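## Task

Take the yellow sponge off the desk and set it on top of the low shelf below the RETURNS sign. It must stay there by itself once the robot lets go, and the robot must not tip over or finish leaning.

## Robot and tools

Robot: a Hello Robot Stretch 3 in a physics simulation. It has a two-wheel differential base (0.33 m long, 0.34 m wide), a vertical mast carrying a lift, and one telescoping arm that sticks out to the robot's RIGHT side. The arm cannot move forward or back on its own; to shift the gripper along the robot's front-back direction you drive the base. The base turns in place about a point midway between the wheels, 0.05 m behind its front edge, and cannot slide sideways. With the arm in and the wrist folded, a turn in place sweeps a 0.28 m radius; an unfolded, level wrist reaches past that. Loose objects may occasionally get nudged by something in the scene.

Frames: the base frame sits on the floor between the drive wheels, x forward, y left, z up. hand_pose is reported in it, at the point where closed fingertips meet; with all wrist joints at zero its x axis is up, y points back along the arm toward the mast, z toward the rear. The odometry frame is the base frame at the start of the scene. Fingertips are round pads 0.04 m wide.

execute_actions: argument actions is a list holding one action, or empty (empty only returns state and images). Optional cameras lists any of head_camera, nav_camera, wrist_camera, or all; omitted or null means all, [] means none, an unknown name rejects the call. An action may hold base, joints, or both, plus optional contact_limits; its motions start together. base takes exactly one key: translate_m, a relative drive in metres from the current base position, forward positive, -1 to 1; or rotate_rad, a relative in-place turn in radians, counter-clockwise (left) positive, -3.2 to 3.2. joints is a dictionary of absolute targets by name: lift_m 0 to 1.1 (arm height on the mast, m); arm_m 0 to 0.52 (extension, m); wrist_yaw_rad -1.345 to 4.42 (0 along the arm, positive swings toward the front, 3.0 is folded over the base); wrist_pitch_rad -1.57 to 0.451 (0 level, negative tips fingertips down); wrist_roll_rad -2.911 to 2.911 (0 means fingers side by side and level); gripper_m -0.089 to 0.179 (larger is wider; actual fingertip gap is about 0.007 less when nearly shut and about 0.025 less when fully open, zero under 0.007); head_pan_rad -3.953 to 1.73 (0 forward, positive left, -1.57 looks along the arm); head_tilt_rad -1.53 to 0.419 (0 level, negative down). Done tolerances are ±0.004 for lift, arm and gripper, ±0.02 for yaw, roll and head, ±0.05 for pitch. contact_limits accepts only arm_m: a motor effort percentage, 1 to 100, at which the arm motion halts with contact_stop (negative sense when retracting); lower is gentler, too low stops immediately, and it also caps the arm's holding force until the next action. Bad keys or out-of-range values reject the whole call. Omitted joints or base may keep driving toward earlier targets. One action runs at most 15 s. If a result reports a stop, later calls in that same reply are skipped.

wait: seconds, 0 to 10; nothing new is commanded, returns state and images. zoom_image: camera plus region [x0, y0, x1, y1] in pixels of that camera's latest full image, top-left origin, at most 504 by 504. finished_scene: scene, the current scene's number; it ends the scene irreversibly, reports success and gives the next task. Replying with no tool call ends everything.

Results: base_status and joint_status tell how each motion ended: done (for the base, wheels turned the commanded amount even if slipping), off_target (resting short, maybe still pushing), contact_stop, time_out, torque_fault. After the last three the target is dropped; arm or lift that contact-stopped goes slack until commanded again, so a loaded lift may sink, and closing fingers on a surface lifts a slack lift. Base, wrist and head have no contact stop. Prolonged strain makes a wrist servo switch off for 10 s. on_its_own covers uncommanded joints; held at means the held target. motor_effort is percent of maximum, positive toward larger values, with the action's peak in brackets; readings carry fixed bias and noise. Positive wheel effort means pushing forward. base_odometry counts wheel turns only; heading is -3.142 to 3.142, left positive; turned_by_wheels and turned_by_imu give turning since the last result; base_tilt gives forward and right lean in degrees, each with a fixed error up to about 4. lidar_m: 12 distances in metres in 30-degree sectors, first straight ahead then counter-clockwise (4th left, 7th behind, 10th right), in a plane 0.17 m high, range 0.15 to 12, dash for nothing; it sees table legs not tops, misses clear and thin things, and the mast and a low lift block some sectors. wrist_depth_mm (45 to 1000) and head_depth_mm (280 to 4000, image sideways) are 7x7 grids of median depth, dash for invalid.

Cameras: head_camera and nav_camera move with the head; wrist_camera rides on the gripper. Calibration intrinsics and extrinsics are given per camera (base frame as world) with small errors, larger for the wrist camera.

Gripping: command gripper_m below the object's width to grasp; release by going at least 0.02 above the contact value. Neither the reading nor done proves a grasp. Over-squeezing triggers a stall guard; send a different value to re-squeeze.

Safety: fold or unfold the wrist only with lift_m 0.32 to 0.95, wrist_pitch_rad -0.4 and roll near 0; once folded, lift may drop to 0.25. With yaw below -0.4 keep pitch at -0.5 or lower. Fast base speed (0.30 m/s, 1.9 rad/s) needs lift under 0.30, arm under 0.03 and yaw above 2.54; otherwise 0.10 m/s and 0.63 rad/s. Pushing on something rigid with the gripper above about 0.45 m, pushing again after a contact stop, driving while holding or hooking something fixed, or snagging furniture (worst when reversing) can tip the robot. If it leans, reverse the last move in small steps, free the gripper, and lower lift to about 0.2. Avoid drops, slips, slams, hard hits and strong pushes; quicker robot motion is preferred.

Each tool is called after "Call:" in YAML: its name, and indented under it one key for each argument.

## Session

Call:
execute_actions:
  actions: []

Scene clock: 0.00 s.
base_odometry: x=+0.000 y=+0.000 heading=+0.000 (m, m, rad; odometry frame)
turned_by_wheels: +0.000 (rad since the last result)
turned_by_imu: +0.000 (rad since the last result)
base_tilt: forward=+1.7 right=+0.1 (deg)
lidar_m: 1.17 0.75 0.83 1.24 2.16 0.91 0.65 0.62 0.64 0.85 1.00 1.47
head_depth_mm: 1562 1564 1558 1545 1539 1538 1268 / 1457 1452 1448 1447 1439 1418 1402 / 1356 1355 1350 1348 1338 1337 1332 / 1276 1268 1261 1261 1259 1256 1255 / 1196 1197 1190 1193 1181 1186 1182 / 1130 1130 1126 1122 1123 1114 1114 / 1075 1071 1067 1066 1063 1060 1055
base_status: not commanded
joint_positions: lift_m=+0.441 arm_m=-0.002 wrist_yaw_rad=+3.073 wrist_pitch_rad=-0.596 wrist_roll_rad=+0.001 gripper_m=+0.037 head_pan_rad=+0.011 head_tilt_rad=-0.013
joint_status: not commanded
motor_effort: left_wheel=+1 right_wheel=-1 lift_m=+27 arm_m=-1 wrist_yaw_rad=+0 wrist_pitch_rad=+5 wrist_roll_rad=+0 gripper_m=+1 head_pan_rad=+0 head_tilt_rad=+2 (%)
hand_pose: x=-0.0076 y=+0.0547 z=+0.4160 quat_wxyz=(+0.231, +0.683, +0.185, +0.668) (m; base frame)
wrist_depth_mm: - - - - - 783 650 / - - - - - 925 923 / 927 908 906 932 937 824 802 / 773 752 770 759 791 774 691 / 655 654 660 650 680 668 661 / 581 580 - 608 590 594 604 / 519 525 - - 523 532 537
pictures: head_camera (sideways: a quarter turn clockwise sets it upright), nav_camera (sideways: a quarter turn counterclockwise sets it upright), wrist_camera
camera_calibration (this result's frames):
head_camera: T_world_to_cam=[[-0.00422182, 0.0321569, -0.999474, 1.3208], [-0.0350717, 0.998863, 0.0322854, -0.0413529], [0.999376, 0.0351895, -0.00308923, -0.0428381], [0, 0, 0, 1]] pos_world=[0.0469372, 0.00034068, 1.3213]
nav_camera: T_world_to_cam=[[0.016663, -0.0316875, 0.999359, -1.25695], [-0.0393483, -0.998744, -0.0310119, 0.0929503], [0.999087, -0.0388064, -0.0178889, -0.0221649], [0, 0, 0, 1]] pos_world=[0.0467467, 0.0521437, 1.25863]
wrist_camera: T_world_to_cam=[[0.99893, -0.0297713, 0.0353834, -0.00905969], [0.00393816, -0.707629, -0.706573, 0.364495], [0.0460739, 0.705957, -0.706755, 0.425393], [0, 0, 0, 1]] pos_world=[-0.011985, -0.0426516, 0.558511]
Images, in order (width x height): head_camera 896x504, nav_camera 672x504, wrist_camera 644x364.

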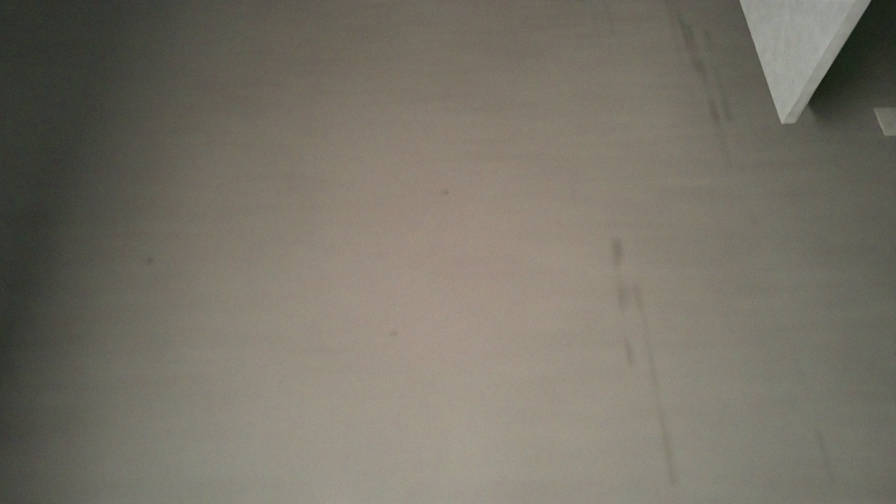

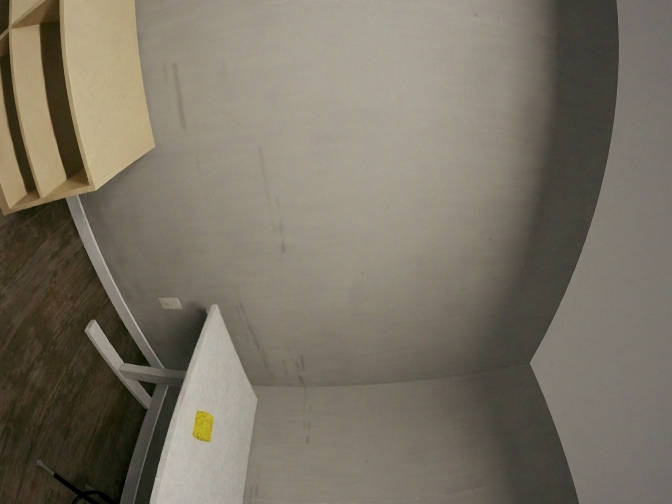

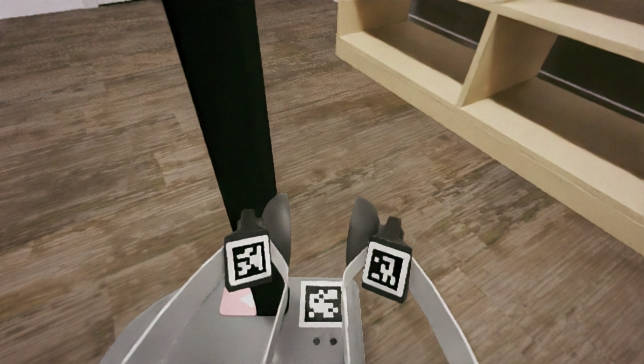

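Call:
execute_actions:
  actions:
    - {"joints": {"head_pan_rad": -0.75, "head_tilt_rad": -0.5}}
  cameras: ["head_camera", "nav_camera"]

Scene clock: 5.87 s.
base_odometry: x=+0.000 y=+0.000 heading=+0.000 (m, m, rad; odometry frame)
turned_by_wheels: +0.000 (rad since the last result)
turned_by_imu: +0.001 (rad since the last result)
base_tilt: forward=+1.7 right=+0.1 (deg)
lidar_m: 1.17 0.75 0.83 1.24 2.15 0.90 0.65 0.62 0.64 0.85 1.00 1.47
head_depth_mm: 1347 1452 1550 1243 1037 1643 1367 / 1375 1482 1594 1255 1176 1563 1379 / 1413 1529 1630 1262 1895 1667 1374 / 1442 1564 1684 1271 1969 1659 1378 / 1483 1618 1727 1275 1978 1694 1386 / 1531 1659 1772 1220 2010 1682 1381 / 1560 1707 1821 1294 1924 1666 1386
base_status: not commanded
joint_positions: lift_m=+0.441 arm_m=-0.002 wrist_yaw_rad=+3.073 wrist_pitch_rad=-0.596 wrist_roll_rad=+0.001 gripper_m=+0.037 head_pan_rad=-0.743 head_tilt_rad=-0.493
joint_status: all done
motor_effort: left_wheel=+1(1) right_wheel=-1(1) lift_m=+28(28) arm_m=-1(1) wrist_yaw_rad=+1(1) wrist_pitch_rad=+6(5) wrist_roll_rad=+0(0) gripper_m=+0(0) head_pan_rad=-3(31) head_tilt_rad=-3(27) (%)
hand_pose: x=-0.0076 y=+0.0547 z=+0.4160 quat_wxyz=(+0.231, +0.683, +0.185, +0.668) (m; base frame)
wrist_depth_mm: - - - - - 761 655 / - - - - - 913 921 / 870 929 922 926 916 843 829 / 758 757 771 783 785 755 720 / 654 660 658 667 662 675 662 / 585 581 - 613 581 594 610 / 518 519 - - 524 521 537
pictures: head_camera (sideways: a quarter turn clockwise sets it upright), nav_camera (sideways: a quarter turn counterclockwise sets it upright)
camera_calibration (this result's frames):
head_camera: T_world_to_cam=[[-0.3211, 0.338538, -0.88447, 1.17241], [0.670822, 0.740543, 0.0399121, -0.055565], [0.6685, -0.580506, -0.464887, 0.560241], [0, 0, 0, 1]] pos_world=[0.0392127, -0.0305323, 1.29962]
nav_camera: T_world_to_cam=[[0.329417, -0.345718, 0.878615, -1.10107], [-0.718376, -0.695641, -0.00438192, 0.0624118], [0.612715, -0.629732, -0.477511, 0.578412], [0, 0, 0, 1]] pos_world=[0.0531435, 0.0270026, 1.24388]
Images, in order (width x height): head_camera 896x504, nav_camera 672x504.

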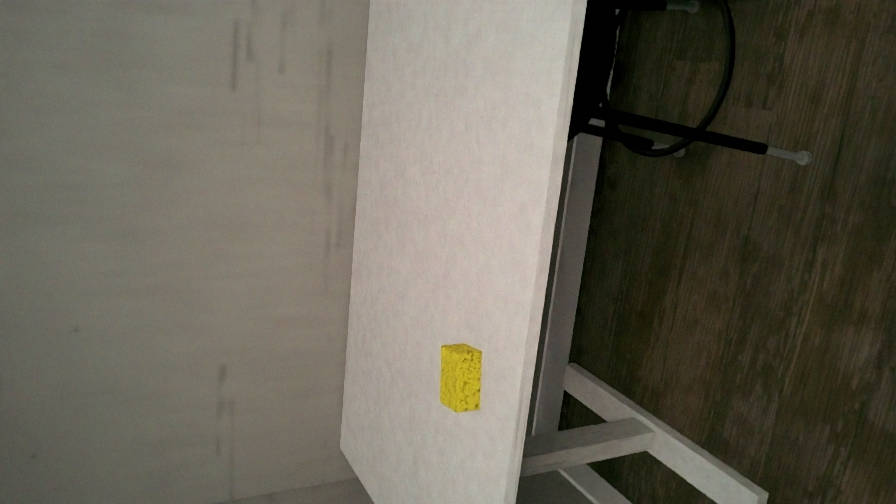

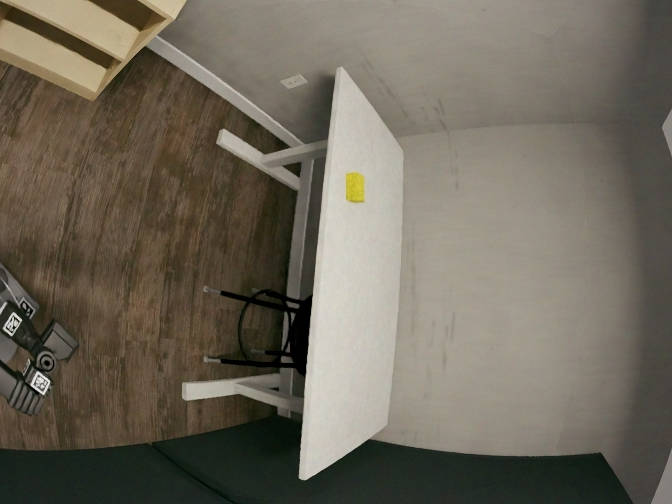

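Call:
zoom_image:
  camera: "head_camera"
  region: [400, 310, 540, 440]

Region (400, 310, 540, 440) of head_camera's 896x504 image, scaled by 3.600, with more detail than that image has; it fills the top 468 rows of this view, and the rest is white.

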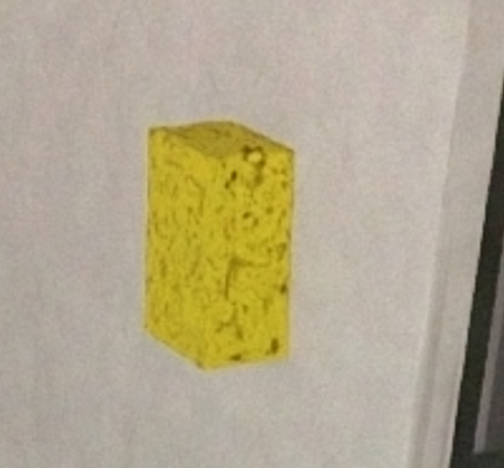

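Call:
execute_actions:
  actions:
    - {"base": {"rotate_rad": -0.195}, "joints": {"lift_m": 0.5, "wrist_pitch_rad": -0.4, "head_pan_rad": 1.1, "head_tilt_rad": -0.1}}
  cameras: ["head_camera", "nav_camera"]

Scene clock: 59.60 s.
base_odometry: x=+0.000 y=+0.000 heading=-0.195 (m, m, rad; odometry frame)
turned_by_wheels: -0.195 (rad since the last result)
turned_by_imu: -0.190 (rad since the last result)
base_tilt: forward=+1.7 right=+0.0 (deg)
lidar_m: 1.27 0.75 0.83 1.24 2.12 1.17 0.70 0.62 0.62 0.73 1.04 1.00
head_depth_mm: 983 996 1016 1038 1051 1072 1078 / 1021 1038 1053 1075 1094 1116 1091 / 1051 1069 1093 1113 1134 1156 1102 / 1093 1113 1133 1152 1181 1203 1102 / 1134 1162 1178 1196 1229 1256 1111 / 1178 1199 1228 1245 1279 1310 1113 / 1232 1252 1282 1304 1338 1364 1109
base_status: done
joint_positions: lift_m=+0.499 arm_m=-0.002 wrist_yaw_rad=+3.073 wrist_pitch_rad=-0.422 wrist_roll_rad=+0.001 gripper_m=+0.037 head_pan_rad=+1.093 head_tilt_rad=-0.112
joint_status: all done
motor_effort: left_wheel=+5(9) right_wheel=-5(9) lift_m=+39(40) arm_m=-1(1) wrist_yaw_rad=+1(1) wrist_pitch_rad=+9(9) wrist_roll_rad=+0(0) gripper_m=+0(0) head_pan_rad=+2(30) head_tilt_rad=+5(29) (%)
hand_pose: x=-0.0059 y=+0.0800 z=+0.5111 quat_wxyz=(+0.172, +0.696, +0.125, +0.686) (m; base frame)
wrist_depth_mm: - - - - - 930 826 / - - - - 882 932 845 / - - - - - 764 683 / - - - - - 981 906 / 855 862 853 883 885 842 811 / 707 740 - 753 755 753 713 / 623 631 635 634 648 643 655
pictures: head_camera (sideways: a quarter turn clockwise sets it upright), nav_camera (sideways: a quarter turn counterclockwise sets it upright)
camera_calibration (this result's frames):
head_camera: T_world_to_cam=[[-0.0759837, -0.0766588, -0.994158, 1.31418], [-0.896872, 0.440938, 0.0345477, -0.0390369], [0.435714, 0.894258, -0.102257, 0.0896993], [0, 0, 0, 1]] pos_world=[0.0257622, 0.0377424, 1.31703]
nav_camera: T_world_to_cam=[[0.0813768, 0.0877993, 0.992809, -1.24869], [0.862055, -0.506152, -0.0258976, 0.0807898], [0.500239, 0.857963, -0.116877, 0.109741], [0, 0, 0, 1]] pos_world=[-0.0229274, 0.0563726, 1.25463]
Images, in order (width x height): head_camera 896x504, nav_camera 672x504.

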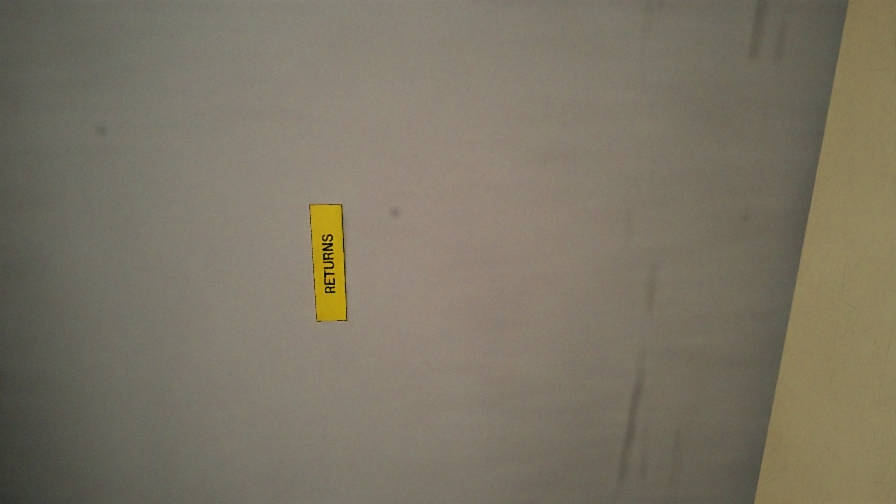

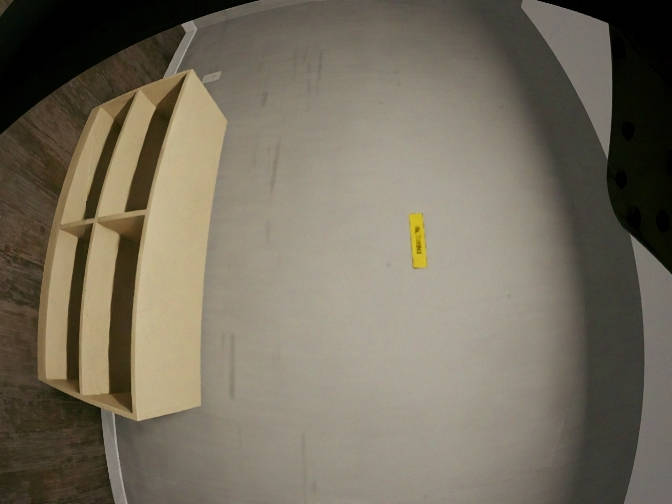

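Call:
execute_actions:
  actions:
    - {"base": {"translate_m": 0.69}, "joints": {"lift_m": 0.83, "head_pan_rad": -0.6, "head_tilt_rad": -0.75}}
  cameras: ["head_camera", "nav_camera"]

Scene clock: 79.27 s.
base_odometry: x=+0.677 y=-0.133 heading=-0.195 (m, m, rad; odometry frame)
turned_by_wheels: +0.000 (rad since the last result)
turned_by_imu: +0.007 (rad since the last result)
base_tilt: forward=+1.7 right=+0.0 (deg)
lidar_m: 0.70 0.61 0.52 0.35 0.96 2.60 1.27 1.13 1.12 0.66 0.90 0.81
head_depth_mm: 969 1083 1067 846 703 641 1197 / 989 1107 1076 855 683 1298 1199 / 1009 1136 1076 856 692 1303 1199 / 1037 1165 1086 861 711 1332 1211 / 1060 1191 1091 866 715 1330 1208 / 1081 1227 1099 867 719 1398 1188 / 1065 1129 1159 872 736 1326 1216
base_status: done
joint_positions: lift_m=+0.829 arm_m=-0.002 wrist_yaw_rad=+3.073 wrist_pitch_rad=-0.422 wrist_roll_rad=+0.001 gripper_m=+0.037 head_pan_rad=-0.593 head_tilt_rad=-0.741
joint_status: all done
motor_effort: left_wheel=+4(11) right_wheel=-4(5) lift_m=+40(41) arm_m=-1(1) wrist_yaw_rad=+0(0) wrist_pitch_rad=+9(8) wrist_roll_rad=+0(0) gripper_m=+0(0) head_pan_rad=-3(30) head_tilt_rad=-4(34) (%)
hand_pose: x=-0.0059 y=+0.0801 z=+0.8412 quat_wxyz=(+0.172, +0.696, +0.124, +0.686) (m; base frame)
wrist_depth_mm: - - - 857 659 557 457 / - - - 940 702 571 482 / - - - 774 754 601 503 / - - - 613 742 645 541 / - - - 582 835 694 577 / - - - 709 895 734 592 / 951 938 976 884 - 789 633
pictures: head_camera (sideways: a quarter turn clockwise sets it upright), nav_camera (sideways: a quarter turn counterclockwise sets it upright)
camera_calibration (this result's frames):
head_camera: T_world_to_cam=[[-0.535761, 0.399827, -0.743706, 0.990194], [0.561031, 0.826811, 0.0403429, -0.0554432], [0.631035, -0.395628, -0.667288, 0.823791], [0, 0, 0, 1]] pos_world=[0.041772, -0.0241508, 1.28836]
nav_camera: T_world_to_cam=[[0.543592, -0.404698, 0.735342, -0.915587], [-0.605897, -0.795479, 0.0101074, 0.0428631], [0.580858, -0.451036, -0.677621, 0.83894], [0, 0, 0, 1]] pos_world=[0.0363709, 0.0419528, 1.24132]
Images, in order (width x height): head_camera 896x504, nav_camera 672x504.

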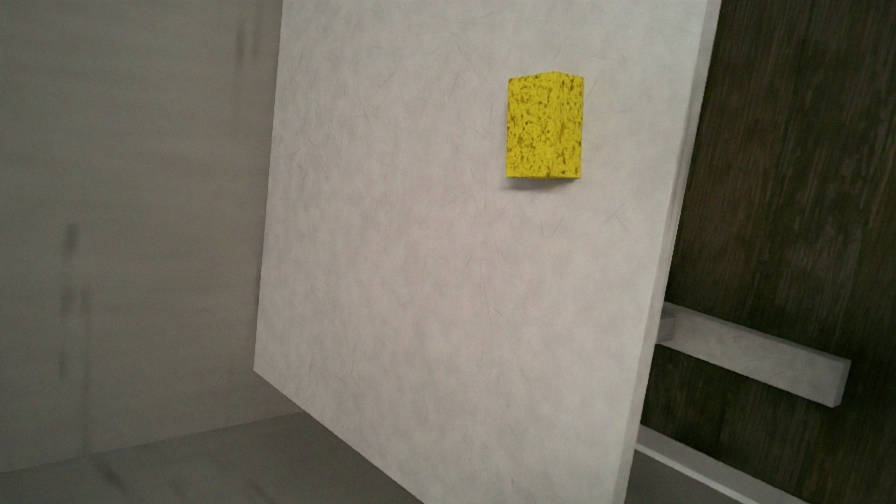

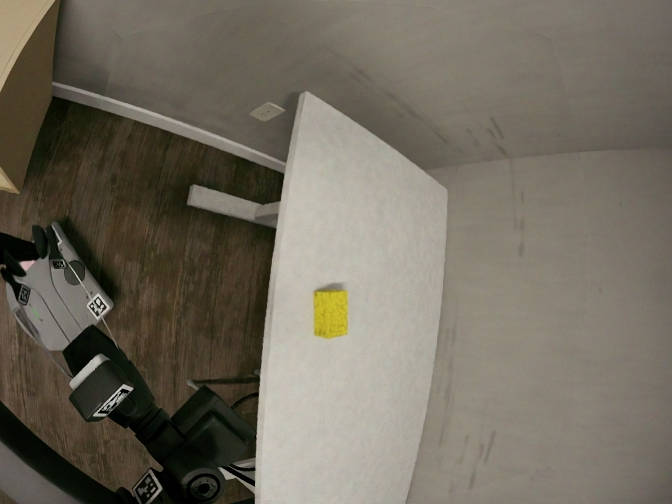

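Call:
execute_actions:
  actions:
    - {"base": {"rotate_rad": 0.765}, "joints": {"wrist_yaw_rad": 0.18, "gripper_m": 0.175, "head_pan_rad": -1.57, "head_tilt_rad": -0.9}}

Scene clock: 86.20 s.
base_odometry: x=+0.677 y=-0.133 heading=+0.570 (m, m, rad; odometry frame)
turned_by_wheels: +0.765 (rad since the last result)
turned_by_imu: +0.749 (rad since the last result)
base_tilt: forward=+1.7 right=+0.0 (deg)
lidar_m: 0.62 0.39 0.36 0.91 1.57 1.16 1.12 0.90 0.66 1.16 0.81 0.63
head_depth_mm: 1056 1048 859 727 657 - 1106 / 1060 1059 860 737 665 - 1111 / 1056 1060 866 717 672 - 1113 / 1057 1061 868 706 - 1268 1156 / 1064 1074 876 737 1383 1297 1155 / 1059 1081 877 740 1382 1286 1150 / 1064 1090 882 745 1405 1304 1160
base_status: done
joint_positions: lift_m=+0.829 arm_m=-0.002 wrist_yaw_rad=+0.183 wrist_pitch_rad=-0.422 wrist_roll_rad=+0.001 gripper_m=+0.175 head_pan_rad=-1.563 head_tilt_rad=-0.889
joint_status: all done
motor_effort: left_wheel=-3(7) right_wheel=+4(8) lift_m=+40(40) arm_m=-1(1) wrist_yaw_rad=-3(5) wrist_pitch_rad=+8(8) wrist_roll_rad=+0(0) gripper_m=+0(88) head_pan_rad=-3(31) head_tilt_rad=-5(17) (%)
hand_pose: x=+0.0193 y=-0.3636 z=+0.8412 quat_wxyz=(+0.702, +0.211, -0.675, -0.084) (m; base frame)
wrist_depth_mm: 555 726 892 829 808 750 697 / 563 713 764 776 810 755 762 / 564 532 539 536 556 570 592 / 400 412 414 400 409 435 436 / 331 344 336 328 330 364 356 / 598 302 286 289 290 293 299 / 686 904 936 264 251 253 254
pictures: head_camera (sideways: a quarter turn clockwise sets it upright), nav_camera (sideways: a quarter turn counterclockwise sets it upright), wrist_camera
camera_calibration (this result's frames):
head_camera: T_world_to_cam=[[0.0261824, 0.770523, -0.636874, 0.84755], [0.999222, -0.0013714, 0.0394197, -0.0569065], [0.0295004, -0.637411, -0.769959, 0.960987], [0, 0, 0, 1]] pos_world=[0.00632186, -0.0405909, 1.28195]
nav_camera: T_world_to_cam=[[-0.0257843, -0.778399, 0.62724, -0.771245], [-0.998673, 0.0480383, 0.018562, 0.0342548], [-0.0445802, -0.625929, -0.778605, 0.974085], [0, 0, 0, 1]] pos_world=[0.0577482, 0.00772537, 1.24155]
wrist_camera: T_world_to_cam=[[-0.976044, -0.213568, 0.0415585, -0.0973604], [-0.15588, 0.553156, -0.818364, 0.924377], [0.151788, -0.805238, -0.573195, 0.3561], [0, 0, 0, 1]] pos_world=[-0.00498737, -0.245372, 0.964638]
Images, in order (width x height): head_camera 896x504, nav_camera 672x504, wrist_camera 644x364.

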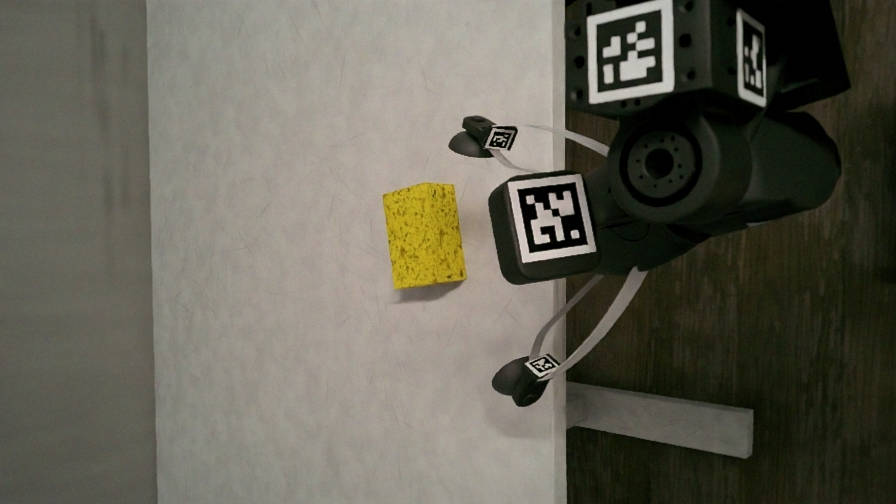

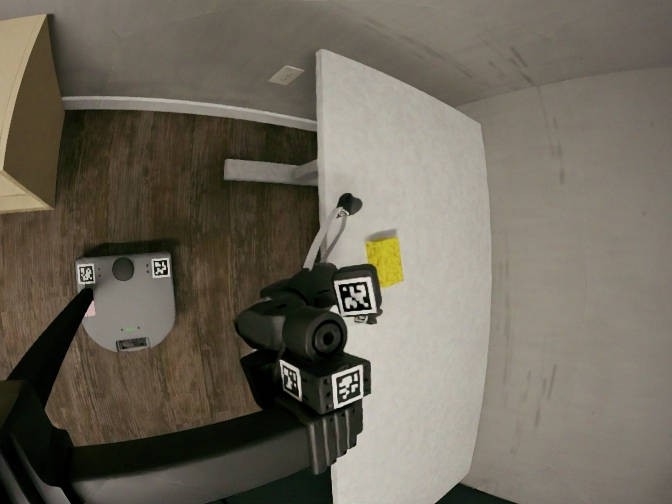

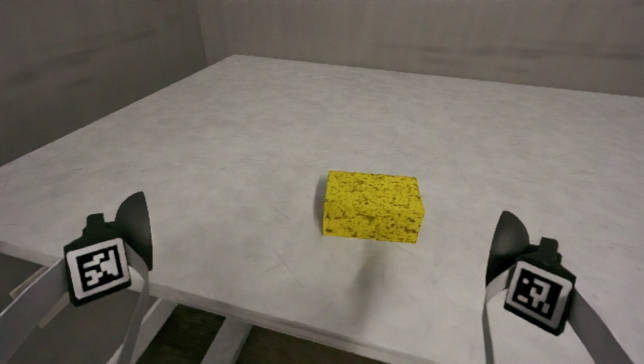

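Call:
execute_actions:
  actions:
    - {"base": {"translate_m": -0.025}, "joints": {"arm_m": 0.15, "lift_m": 0.775}}
  cameras: ["head_camera", "wrist_camera"]

Scene clock: 104.90 s.
base_odometry: x=+0.656 y=-0.147 heading=+0.570 (m, m, rad; odometry frame)
turned_by_wheels: +0.000 (rad since the last result)
turned_by_imu: +0.000 (rad since the last result)
base_tilt: forward=+1.7 right=+0.1 (deg)
lidar_m: 0.64 0.39 0.37 1.50 1.53 1.14 1.10 0.88 0.64 1.16 0.81 0.66
head_depth_mm: 1051 1047 856 - - 1252 1124 / 1055 1055 864 - 1401 1277 1141 / 1056 1062 869 - 1404 1278 1151 / 1057 1068 874 706 1392 1293 1150 / 1058 1073 875 709 1385 1298 1156 / 1058 1081 880 742 1372 1299 1155 / 1065 1091 883 745 1403 1287 1158
base_status: done
joint_positions: lift_m=+0.776 arm_m=+0.150 wrist_yaw_rad=+0.182 wrist_pitch_rad=-0.421 wrist_roll_rad=+0.001 gripper_m=+0.175 head_pan_rad=-1.563 head_tilt_rad=-0.889
joint_status: all done
motor_effort: left_wheel=-2(8) right_wheel=+3(6) lift_m=+14(38) arm_m=+5(5) wrist_yaw_rad=-1(3) wrist_pitch_rad=+8(8) wrist_roll_rad=+0(0) gripper_m=+1(0) head_pan_rad=-3(3) head_tilt_rad=-5(5) (%)
hand_pose: x=+0.0190 y=-0.5149 z=+0.7876 quat_wxyz=(+0.702, +0.210, -0.675, -0.085) (m; base frame)
wrist_depth_mm: 581 756 762 710 665 617 587 / 575 585 590 608 629 636 614 / 398 409 420 428 436 444 455 / 312 318 322 330 333 339 346 / 262 270 254 204 270 284 277 / - 213 181 171 219 227 234 / 189 190 186 183 190 197 198
pictures: head_camera (sideways: a quarter turn clockwise sets it upright), wrist_camera
camera_calibration (this result's frames):
head_camera: T_world_to_cam=[[0.0262969, 0.77054, -0.636849, 0.847516], [0.999222, -0.00152133, 0.0394194, -0.0569062], [0.0294053, -0.63739, -0.76998, 0.961015], [0, 0, 0, 1]] pos_world=[0.00631582, -0.0405903, 1.28195]
wrist_camera: T_world_to_cam=[[-0.976354, -0.212145, 0.0415683, -0.127018], [-0.155036, 0.553135, -0.818539, 0.964234], [0.150656, -0.805628, -0.572946, 0.203184], [0, 0, 0, 1]] pos_world=[-0.00513458, -0.396608, 0.910956]
Images, in order (width x height): head_camera 896x504, wrist_camera 644x364.

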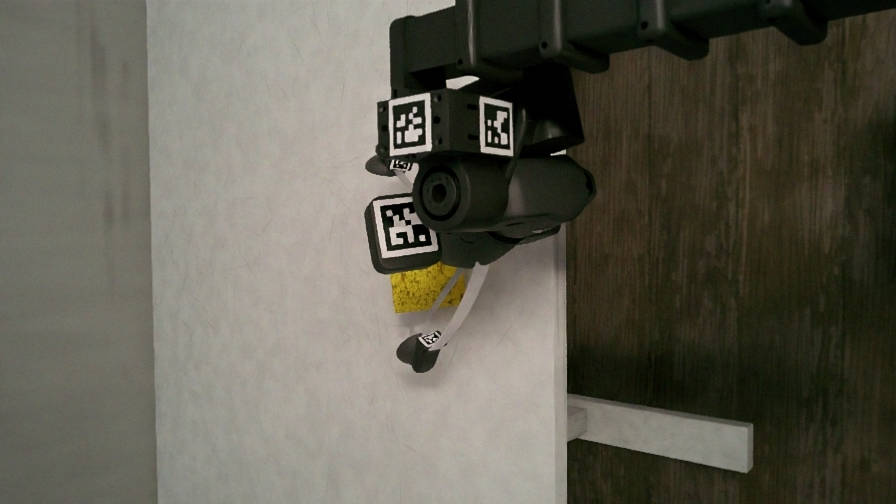

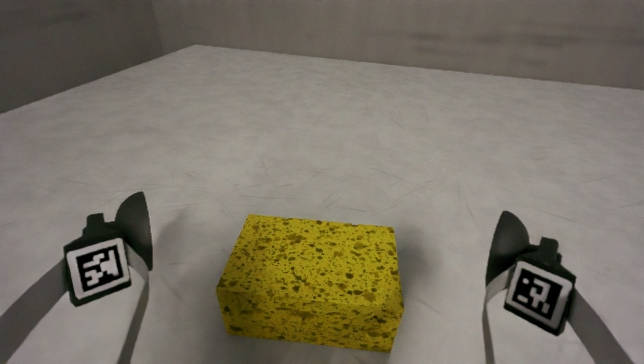

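Call:
execute_actions:
  actions:
    - {"joints": {"arm_m": 0.16, "lift_m": 0.734}}
  cameras: ["wrist_camera"]

Scene clock: 116.87 s.
base_odometry: x=+0.656 y=-0.147 heading=+0.570 (m, m, rad; odometry frame)
turned_by_wheels: +0.000 (rad since the last result)
turned_by_imu: +0.001 (rad since the last result)
base_tilt: forward=+1.7 right=+0.1 (deg)
lidar_m: 0.64 0.39 0.37 1.50 1.53 1.13 1.10 0.88 0.65 1.16 0.82 0.66
head_depth_mm: 1056 1048 855 759 - - 1123 / 1058 1054 860 764 1391 1276 1146 / 1056 1060 866 765 1405 1283 1147 / 1063 1063 868 720 1405 1291 1153 / 1059 1077 875 721 1387 1293 1149 / 1056 1082 878 739 1382 1293 1155 / 1061 1080 885 743 1392 1284 1159
base_status: not commanded
joint_positions: lift_m=+0.735 arm_m=+0.160 wrist_yaw_rad=+0.182 wrist_pitch_rad=-0.421 wrist_roll_rad=+0.001 gripper_m=+0.175 head_pan_rad=-1.563 head_tilt_rad=-0.889
joint_status: all done
motor_effort: left_wheel=-2(2) right_wheel=+3(3) lift_m=+15(16) arm_m=+5(6) wrist_yaw_rad=-1(2) wrist_pitch_rad=+8(8) wrist_roll_rad=+0(0) gripper_m=+1(0) head_pan_rad=-3(2) head_tilt_rad=-5(5) (%)
hand_pose: x=+0.0190 y=-0.5249 z=+0.7466 quat_wxyz=(+0.702, +0.210, -0.675, -0.085) (m; base frame)
wrist_depth_mm: 578 704 710 694 659 609 583 / 441 458 468 484 494 512 529 / 314 320 325 334 341 350 358 / 247 251 241 180 260 266 273 / 206 212 145 146 197 222 218 / - 166 149 140 146 179 183 / 148 149 150 152 153 155 156
pictures: wrist_camera
camera_calibration (this result's frames):
wrist_camera: T_world_to_cam=[[-0.976354, -0.212143, 0.0415702, -0.127438], [-0.155028, 0.55309, -0.81857, 0.936225], [0.150662, -0.805659, -0.5729, 0.171585], [0, 0, 0, 1]] pos_world=[-0.0051345, -0.406613, 0.869965]
Images, in order (width x height): wrist_camera 644x364.

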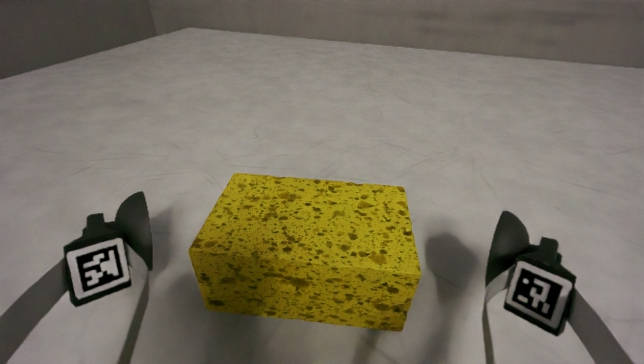

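Call:
execute_actions:
  actions:
    - {"joints": {"gripper_m": 0.055}}
  cameras: ["wrist_camera", "head_camera"]

Scene clock: 123.27 s.
base_odometry: x=+0.656 y=-0.147 heading=+0.570 (m, m, rad; odometry frame)
turned_by_wheels: +0.000 (rad since the last result)
turned_by_imu: +0.001 (rad since the last result)
base_tilt: forward=+1.7 right=+0.1 (deg)
lidar_m: 0.64 0.39 0.37 1.50 1.54 1.14 1.10 0.87 0.64 1.16 0.82 0.66
head_depth_mm: 1059 1046 859 757 - - 1127 / 1055 1051 863 765 1402 1288 1146 / 1055 1059 863 - 1401 1289 1152 / 1061 1063 867 720 1407 1287 1152 / 1058 1073 874 722 1387 1294 1158 / 1059 1075 878 742 1390 1299 1157 / 1063 1088 886 744 1393 1293 1162
base_status: not commanded
joint_positions: lift_m=+0.735 arm_m=+0.160 wrist_yaw_rad=+0.182 wrist_pitch_rad=-0.421 wrist_roll_rad=+0.001 gripper_m=+0.056 head_pan_rad=-1.563 head_tilt_rad=-0.889
joint_status: all done
motor_effort: left_wheel=-2(2) right_wheel=+3(3) lift_m=+14(15) arm_m=+5(5) wrist_yaw_rad=-1(1) wrist_pitch_rad=+8(8) wrist_roll_rad=+0(0) gripper_m=-18(96) head_pan_rad=-3(3) head_tilt_rad=-5(5) (%)
hand_pose: x=+0.0190 y=-0.5249 z=+0.7466 quat_wxyz=(+0.702, +0.210, -0.675, -0.085) (m; base frame)
wrist_depth_mm: 569 699 708 682 646 623 585 / 434 449 466 484 495 514 526 / 314 321 326 334 341 354 357 / 245 250 252 180 262 265 269 / 201 203 144 145 148 216 217 / 171 166 149 142 138 186 182 / - 148 151 152 152 154 157
pictures: head_camera (sideways: a quarter turn clockwise sets it upright), wrist_camera
camera_calibration (this result's frames):
head_camera: T_world_to_cam=[[0.026297, 0.77054, -0.636849, 0.847516], [0.999222, -0.00152145, 0.0394194, -0.0569062], [0.0294053, -0.63739, -0.76998, 0.961015], [0, 0, 0, 1]] pos_world=[0.00631582, -0.0405903, 1.28195]
wrist_camera: T_world_to_cam=[[-0.976354, -0.212144, 0.0415702, -0.127438], [-0.155029, 0.55309, -0.81857, 0.936225], [0.150662, -0.805659, -0.5729, 0.171585], [0, 0, 0, 1]] pos_world=[-0.00513442, -0.406613, 0.869965]
Images, in order (width x height): head_camera 896x504, wrist_camera 644x364.

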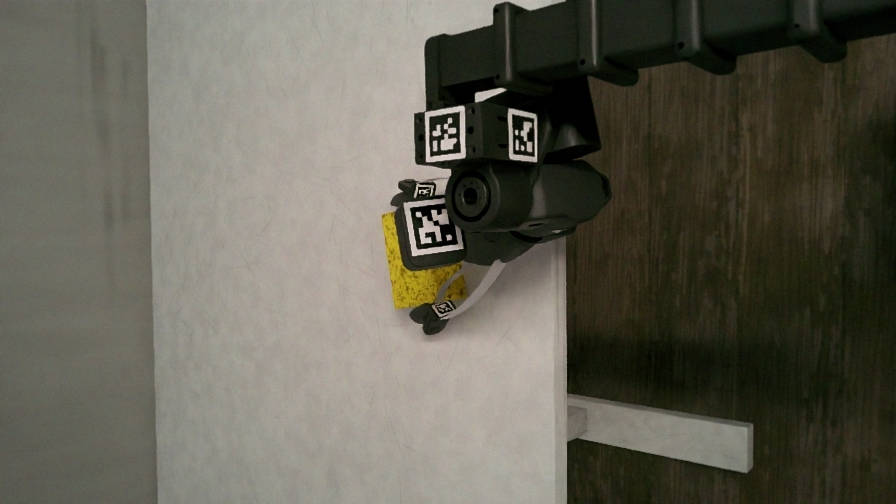

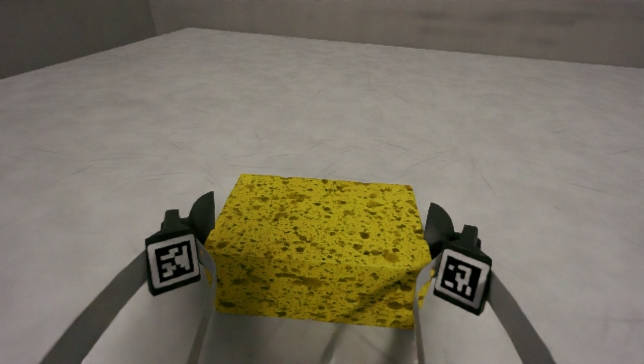

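Call:
execute_actions:
  actions:
    - {"joints": {"lift_m": 0.79}}
  cameras: ["wrist_camera"]

Call:
execute_actions:
  actions:
    - {"base": {"translate_m": -0.08}}
  cameras: ["wrist_camera"]

Scene clock: 151.73 s.
base_odometry: x=+0.656 y=-0.147 heading=+0.570 (m, m, rad; odometry frame)
turned_by_wheels: +0.000 (rad since the last result)
turned_by_imu: +0.001 (rad since the last result)
base_tilt: forward=+1.7 right=+0.1 (deg)
lidar_m: 0.64 0.39 0.37 1.50 1.54 1.13 1.10 0.88 0.64 1.16 0.82 0.66
head_depth_mm: 1053 1048 859 - - 1254 1124 / 1057 1054 882 - 1404 1278 1144 / 1060 1058 889 - 1405 1288 1141 / 1056 1066 892 698 1381 1286 1149 / 1064 1075 875 723 1388 1291 1152 / 1059 1079 879 742 1378 1298 1157 / 1060 1085 881 745 1398 1288 1157
base_status: not commanded
joint_positions: lift_m=+0.789 arm_m=+0.160 wrist_yaw_rad=+0.182 wrist_pitch_rad=-0.421 wrist_roll_rad=+0.001 gripper_m=+0.056 head_pan_rad=-1.563 head_tilt_rad=-0.889
joint_status: all done
motor_effort: left_wheel=-2(2) right_wheel=+3(3) lift_m=+40(43) arm_m=+5(5) wrist_yaw_rad=-1(1) wrist_pitch_rad=+8(8) wrist_roll_rad=+0(0) gripper_m=-18(17) head_pan_rad=-2(2) head_tilt_rad=-5(5) (%)
hand_pose: x=+0.0190 y=-0.5249 z=+0.8013 quat_wxyz=(+0.702, +0.210, -0.675, -0.085) (m; base frame)
wrist_depth_mm: 583 745 736 695 645 619 574 / 578 623 624 650 678 642 621 / 434 441 445 460 468 472 487 / 335 343 344 180 355 363 368 / 275 279 144 146 148 294 296 / 234 228 149 141 138 254 249 / 206 204 205 202 205 211 214
pictures: wrist_camera
camera_calibration (this result's frames):
wrist_camera: T_world_to_cam=[[-0.976354, -0.212144, 0.0415702, -0.129713], [-0.155029, 0.55309, -0.81857, 0.981011], [0.150663, -0.805659, -0.5729, 0.202928], [0, 0, 0, 1]] pos_world=[-0.00513442, -0.406615, 0.924676]
Images, in order (width x height): wrist_camera 644x364.

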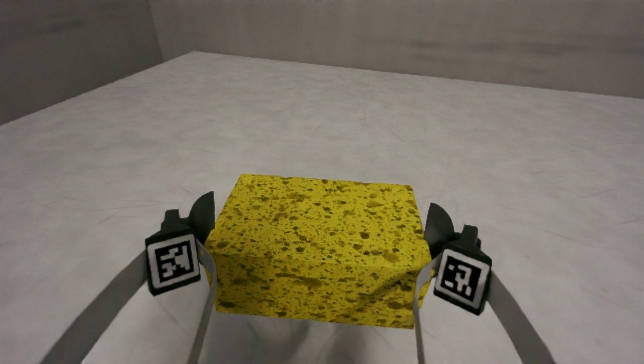

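Scene clock: 154.20 s.
base_odometry: x=+0.589 y=-0.190 heading=+0.570 (m, m, rad; odometry frame)
turned_by_wheels: +0.000 (rad since the last result)
turned_by_imu: +0.000 (rad since the last result)
base_tilt: forward=+1.7 right=+0.1 (deg)
lidar_m: 0.72 0.43 0.94 1.52 1.42 1.05 1.02 0.82 0.60 1.16 0.85 0.75
head_depth_mm: 1054 1048 855 - - 1233 1128 / 1054 1053 884 - 1397 1280 1139 / 1052 1061 887 - 1405 1284 1148 / 1061 1064 894 699 1386 1292 1146 / 1058 1072 878 720 1393 1292 1151 / 1058 1078 876 743 1385 1299 1156 / 1063 1087 883 743 1362 1276 1155
base_status: done
joint_positions: lift_m=+0.789 arm_m=+0.160 wrist_yaw_rad=+0.182 wrist_pitch_rad=-0.421 wrist_roll_rad=+0.001 gripper_m=+0.056 head_pan_rad=-1.563 head_tilt_rad=-0.889
joint_status: not commanded
motor_effort: left_wheel=-2(8) right_wheel=+3(5) lift_m=+39(39) arm_m=+5(5) wrist_yaw_rad=-1(2) wrist_pitch_rad=+8(8) wrist_roll_rad=+0(0) gripper_m=-18(19) head_pan_rad=-2(3) head_tilt_rad=-5(5) (%)
hand_pose: x=+0.0190 y=-0.5249 z=+0.8013 quat_wxyz=(+0.702, +0.210, -0.675, -0.085) (m; base frame)
wrist_depth_mm: 648 782 743 701 648 605 576 / 614 614 626 642 666 652 618 / 429 439 457 455 460 472 487 / 336 338 345 179 358 361 369 / 276 277 144 145 147 295 296 / 233 228 149 141 139 253 250 / 208 203 205 202 204 211 214
pictures: wrist_camera
camera_calibration (this result's frames):
wrist_camera: T_world_to_cam=[[-0.976354, -0.212144, 0.0415701, -0.129713], [-0.155028, 0.55309, -0.81857, 0.981011], [0.150663, -0.805659, -0.5729, 0.202928], [0, 0, 0, 1]] pos_world=[-0.00513442, -0.406615, 0.924676]
Images, in order (width x height): wrist_camera 644x364.

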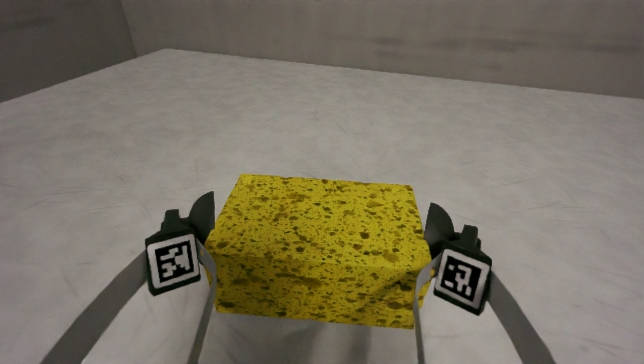

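Call:
execute_actions:
  actions:
    - {"base": {"rotate_rad": 1.6}, "joints": {"wrist_yaw_rad": 0.0, "head_pan_rad": -1.2, "head_tilt_rad": -0.85}}

Scene clock: 163.07 s.
base_odometry: x=+0.589 y=-0.190 heading=+2.170 (m, m, rad; odometry frame)
turned_by_wheels: +1.600 (rad since the last result)
turned_by_imu: +1.565 (rad since the last result)
base_tilt: forward=+1.7 right=+0.1 (deg)
lidar_m: 1.51 1.40 1.05 1.02 0.82 0.60 1.16 0.86 0.74 0.72 0.43 0.94
head_depth_mm: 611 693 799 659 - 1275 1150 / 635 722 835 1000 1216 1302 1155 / 658 751 880 1048 1312 1298 1159 / 684 786 921 985 1162 1286 1164 / 711 823 973 915 834 1022 1163 / 744 866 1016 918 805 1200 1171 / 772 908 1052 923 839 1254 1175
base_status: done
joint_positions: lift_m=+0.789 arm_m=+0.160 wrist_yaw_rad=+0.003 wrist_pitch_rad=-0.421 wrist_roll_rad=+0.001 gripper_m=+0.056 head_pan_rad=-1.207 head_tilt_rad=-0.853
joint_status: all done
motor_effort: left_wheel=-2(7) right_wheel=+3(9) lift_m=+40(40) arm_m=+5(5) wrist_yaw_rad=-2(2) wrist_pitch_rad=+8(8) wrist_roll_rad=+0(0) gripper_m=-18(18) head_pan_rad=+3(22) head_tilt_rad=+2(7) (%)
hand_pose: x=-0.0209 y=-0.5286 z=+0.8013 quat_wxyz=(+0.692, +0.149, -0.691, -0.147) (m; base frame)
wrist_depth_mm: 301 293 286 279 272 266 261 / 329 323 317 306 297 289 283 / 367 359 350 337 326 318 309 / 415 407 375 181 356 358 340 / 425 441 144 145 147 390 378 / 356 478 148 142 138 437 429 / 322 483 608 577 551 525 488
pictures: head_camera (sideways: a quarter turn clockwise sets it upright), nav_camera (sideways: a quarter turn counterclockwise sets it upright), wrist_camera
camera_calibration (this result's frames):
head_camera: T_world_to_cam=[[-0.235721, 0.709541, -0.664068, 0.884581], [0.936537, 0.34831, 0.0397232, -0.0569211], [0.259487, -0.612561, -0.746616, 0.929229], [0, 0, 0, 1]] pos_world=[0.0207003, -0.038611, 1.28346]
nav_camera: T_world_to_cam=[[0.238961, -0.717103, 0.654723, -0.80867], [-0.953017, -0.302465, 0.0165492, 0.036596], [0.186163, -0.627916, -0.755688, 0.942877], [0, 0, 0, 1]] pos_world=[0.0525877, 0.023218, 1.24137]
wrist_camera: T_world_to_cam=[[-0.998535, -0.034648, 0.0415732, -0.076128], [-0.0539237, 0.57187, -0.81857, 0.988903], [0.0045874, -0.819612, -0.5729, 0.195539], [0, 0, 0, 1]] pos_world=[-0.0235881, -0.407895, 0.924676]
Images, in order (width x height): head_camera 896x504, nav_camera 672x504, wrist_camera 644x364.

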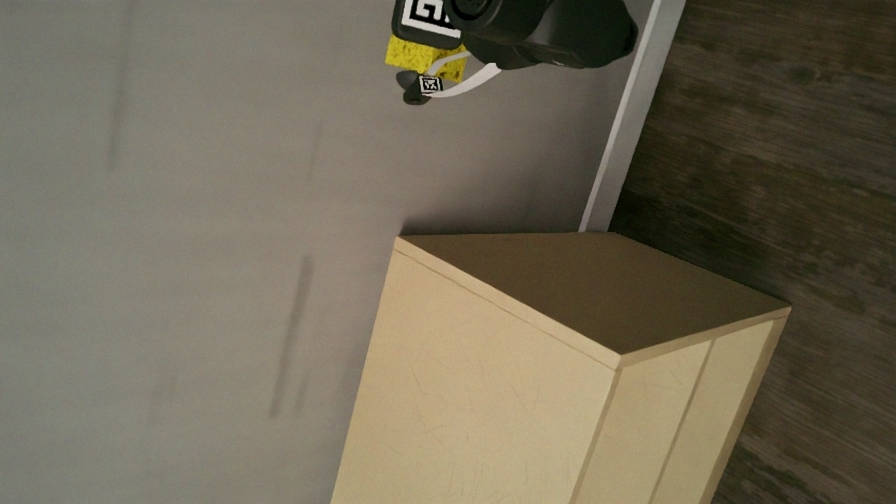

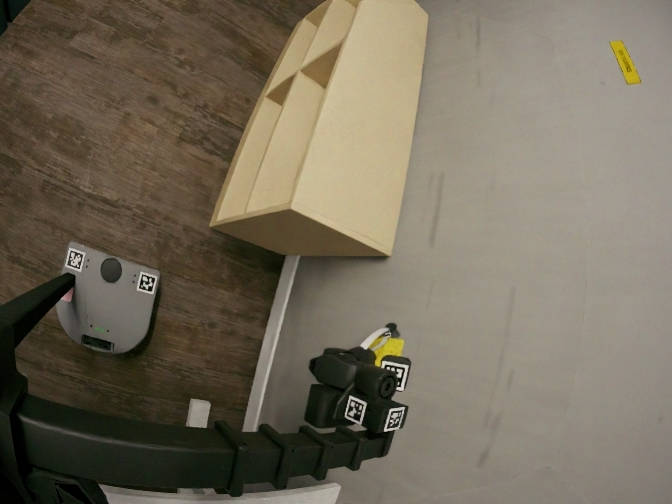

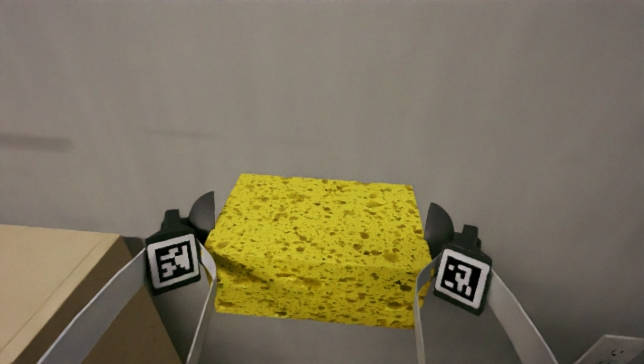

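Call:
execute_actions:
  actions:
    - {"base": {"translate_m": 0.52}, "joints": {"arm_m": 0.135, "lift_m": 0.648, "head_pan_rad": -1.57, "head_tilt_rad": -0.85}}

Scene clock: 184.90 s.
base_odometry: x=+0.295 y=+0.239 heading=+2.170 (m, m, rad; odometry frame)
turned_by_wheels: +0.000 (rad since the last result)
turned_by_imu: +0.005 (rad since the last result)
base_tilt: forward=+1.7 right=+0.1 (deg)
lidar_m: 2.08 1.37 1.03 1.00 1.05 1.08 1.37 1.01 0.41 0.74 0.49 0.49
head_depth_mm: 641 735 857 951 786 - - / 642 735 859 901 807 - 1125 / 645 739 865 907 - 919 1122 / 647 739 869 913 767 921 1128 / 647 742 869 918 783 927 1129 / 650 747 872 920 787 930 1135 / 652 749 880 926 791 914 1135
base_status: done
joint_positions: lift_m=+0.649 arm_m=+0.135 wrist_yaw_rad=+0.003 wrist_pitch_rad=-0.421 wrist_roll_rad=+0.001 gripper_m=+0.056 head_pan_rad=-1.563 head_tilt_rad=-0.853
joint_status: all done
motor_effort: left_wheel=-3(4) right_wheel=+3(8) lift_m=+15(37) arm_m=-6(7) wrist_yaw_rad=-2(1) wrist_pitch_rad=+8(8) wrist_roll_rad=+0(0) gripper_m=-18(18) head_pan_rad=-2(22) head_tilt_rad=+1(1) (%)
hand_pose: x=-0.0210 y=-0.5043 z=+0.6606 quat_wxyz=(+0.692, +0.149, -0.691, -0.147) (m; base frame)
wrist_depth_mm: 341 336 323 316 309 300 293 / 377 365 354 347 338 329 317 / 367 388 379 378 366 356 350 / 284 288 292 180 304 312 380 / 233 237 143 146 147 249 252 / 199 195 149 142 139 215 211 / 176 172 175 171 174 179 182
pictures: head_camera (sideways: a quarter turn clockwise sets it upright), nav_camera (sideways: a quarter turn counterclockwise sets it upright), wrist_camera
camera_calibration (this result's frames):
head_camera: T_world_to_cam=[[0.0263709, 0.74717, -0.664109, 0.883036], [0.999211, 0.0000411126, 0.0397236, -0.057304], [0.0297076, -0.664633, -0.74658, 0.930584], [0, 0, 0, 1]] pos_world=[0.00632691, -0.0412796, 1.28346]
nav_camera: T_world_to_cam=[[-0.0259702, -0.755387, 0.654764, -0.807107], [-0.998678, 0.0486765, 0.0165461, 0.0368786], [-0.0443703, -0.653468, -0.755652, 0.944237], [0, 0, 0, 1]] pos_world=[0.0577652, 0.00555549, 1.24137]
wrist_camera: T_world_to_cam=[[-0.998538, -0.0345373, 0.041573, -0.0694057], [-0.0538602, 0.571876, -0.81857, 0.859836], [0.00449664, -0.819613, -0.5729, 0.13482], [0, 0, 0, 1]] pos_world=[-0.0235996, -0.383617, 0.783959]
Images, in order (width x height): head_camera 896x504, nav_camera 672x504, wrist_camera 644x364.

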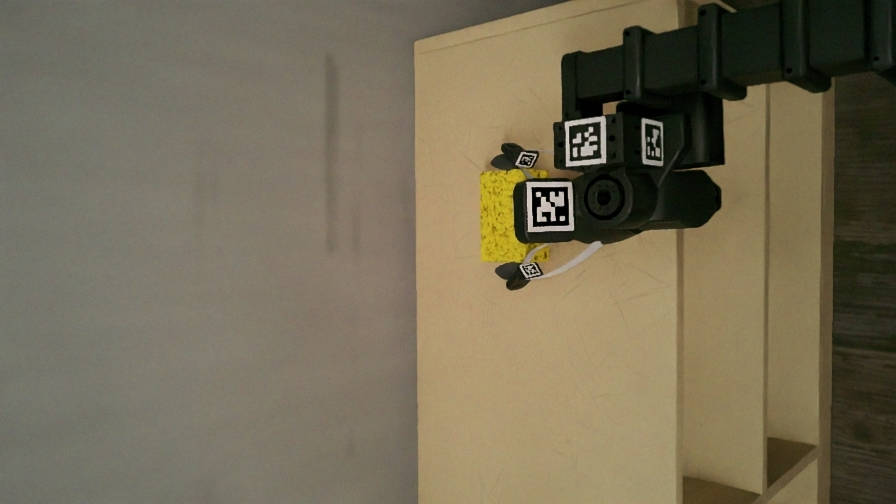

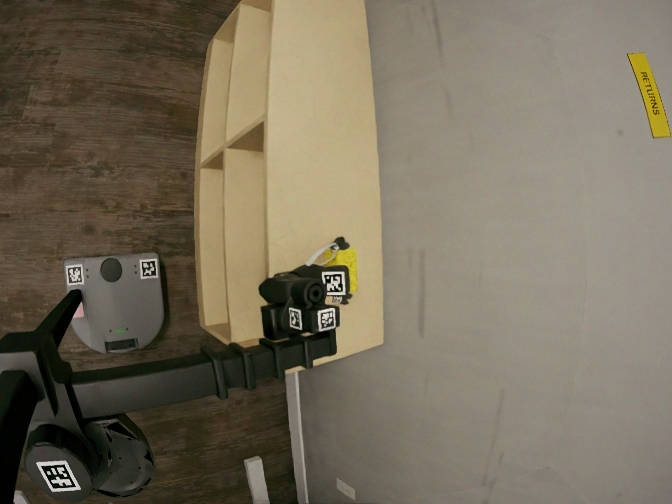

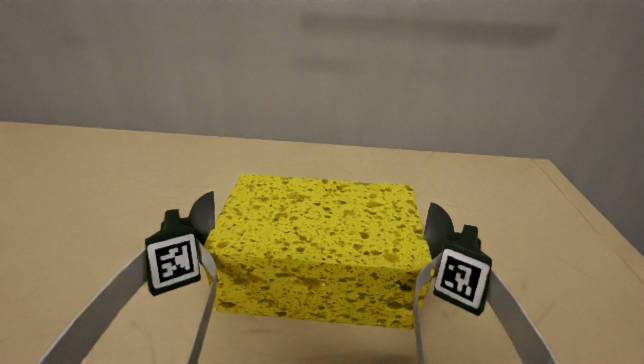

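Call:
execute_actions:
  actions:
    - {"joints": {"lift_m": 0.626}}
  cameras: ["wrist_camera"]

Scene clock: 194.50 s.
base_odometry: x=+0.295 y=+0.239 heading=+2.170 (m, m, rad; odometry frame)
turned_by_wheels: +0.000 (rad since the last result)
turned_by_imu: +0.001 (rad since the last result)
base_tilt: forward=+1.7 right=+0.1 (deg)
lidar_m: 2.07 1.37 1.03 1.00 1.05 1.08 1.37 1.01 0.41 0.74 0.49 0.49
head_depth_mm: 641 731 855 950 773 745 - / 641 736 861 903 807 - 1122 / 645 738 863 909 - 911 1118 / 647 742 867 910 765 922 1124 / 649 746 871 914 782 924 1132 / 650 746 876 920 785 926 1131 / 653 748 879 926 790 915 1134
base_status: not commanded
joint_positions: lift_m=+0.627 arm_m=+0.135 wrist_yaw_rad=+0.003 wrist_pitch_rad=-0.421 wrist_roll_rad=+0.001 gripper_m=+0.056 head_pan_rad=-1.563 head_tilt_rad=-0.853
joint_status: all done
motor_effort: left_wheel=-3(3) right_wheel=+4(3) lift_m=+15(14) arm_m=-6(5) wrist_yaw_rad=-2(2) wrist_pitch_rad=+8(8) wrist_roll_rad=+0(0) gripper_m=-18(18) head_pan_rad=-3(3) head_tilt_rad=+1(1) (%)
hand_pose: x=-0.0210 y=-0.5043 z=+0.6386 quat_wxyz=(+0.692, +0.149, -0.691, -0.147) (m; base frame)
wrist_depth_mm: 340 337 327 314 309 302 293 / 375 371 354 348 340 327 321 / 317 326 330 341 354 349 346 / 249 253 255 180 264 270 287 / 204 207 143 146 147 218 220 / 174 170 149 141 139 189 185 / - 151 152 154 154 157 159
pictures: wrist_camera
camera_calibration (this result's frames):
wrist_camera: T_world_to_cam=[[-0.998538, -0.0345375, 0.041573, -0.0684905], [-0.0538603, 0.571876, -0.81857, 0.841815], [0.00449677, -0.819613, -0.5729, 0.122211], [0, 0, 0, 1]] pos_world=[-0.0235996, -0.383613, 0.761947]
Images, in order (width x height): wrist_camera 644x364.

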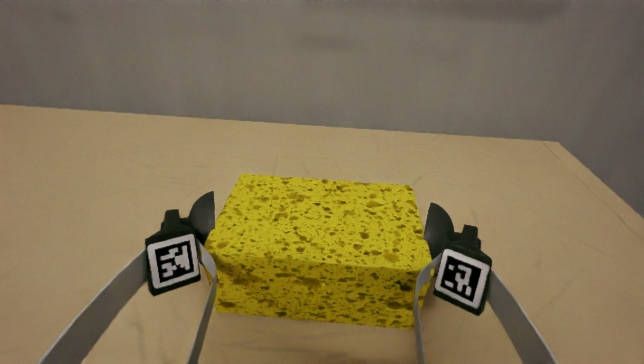

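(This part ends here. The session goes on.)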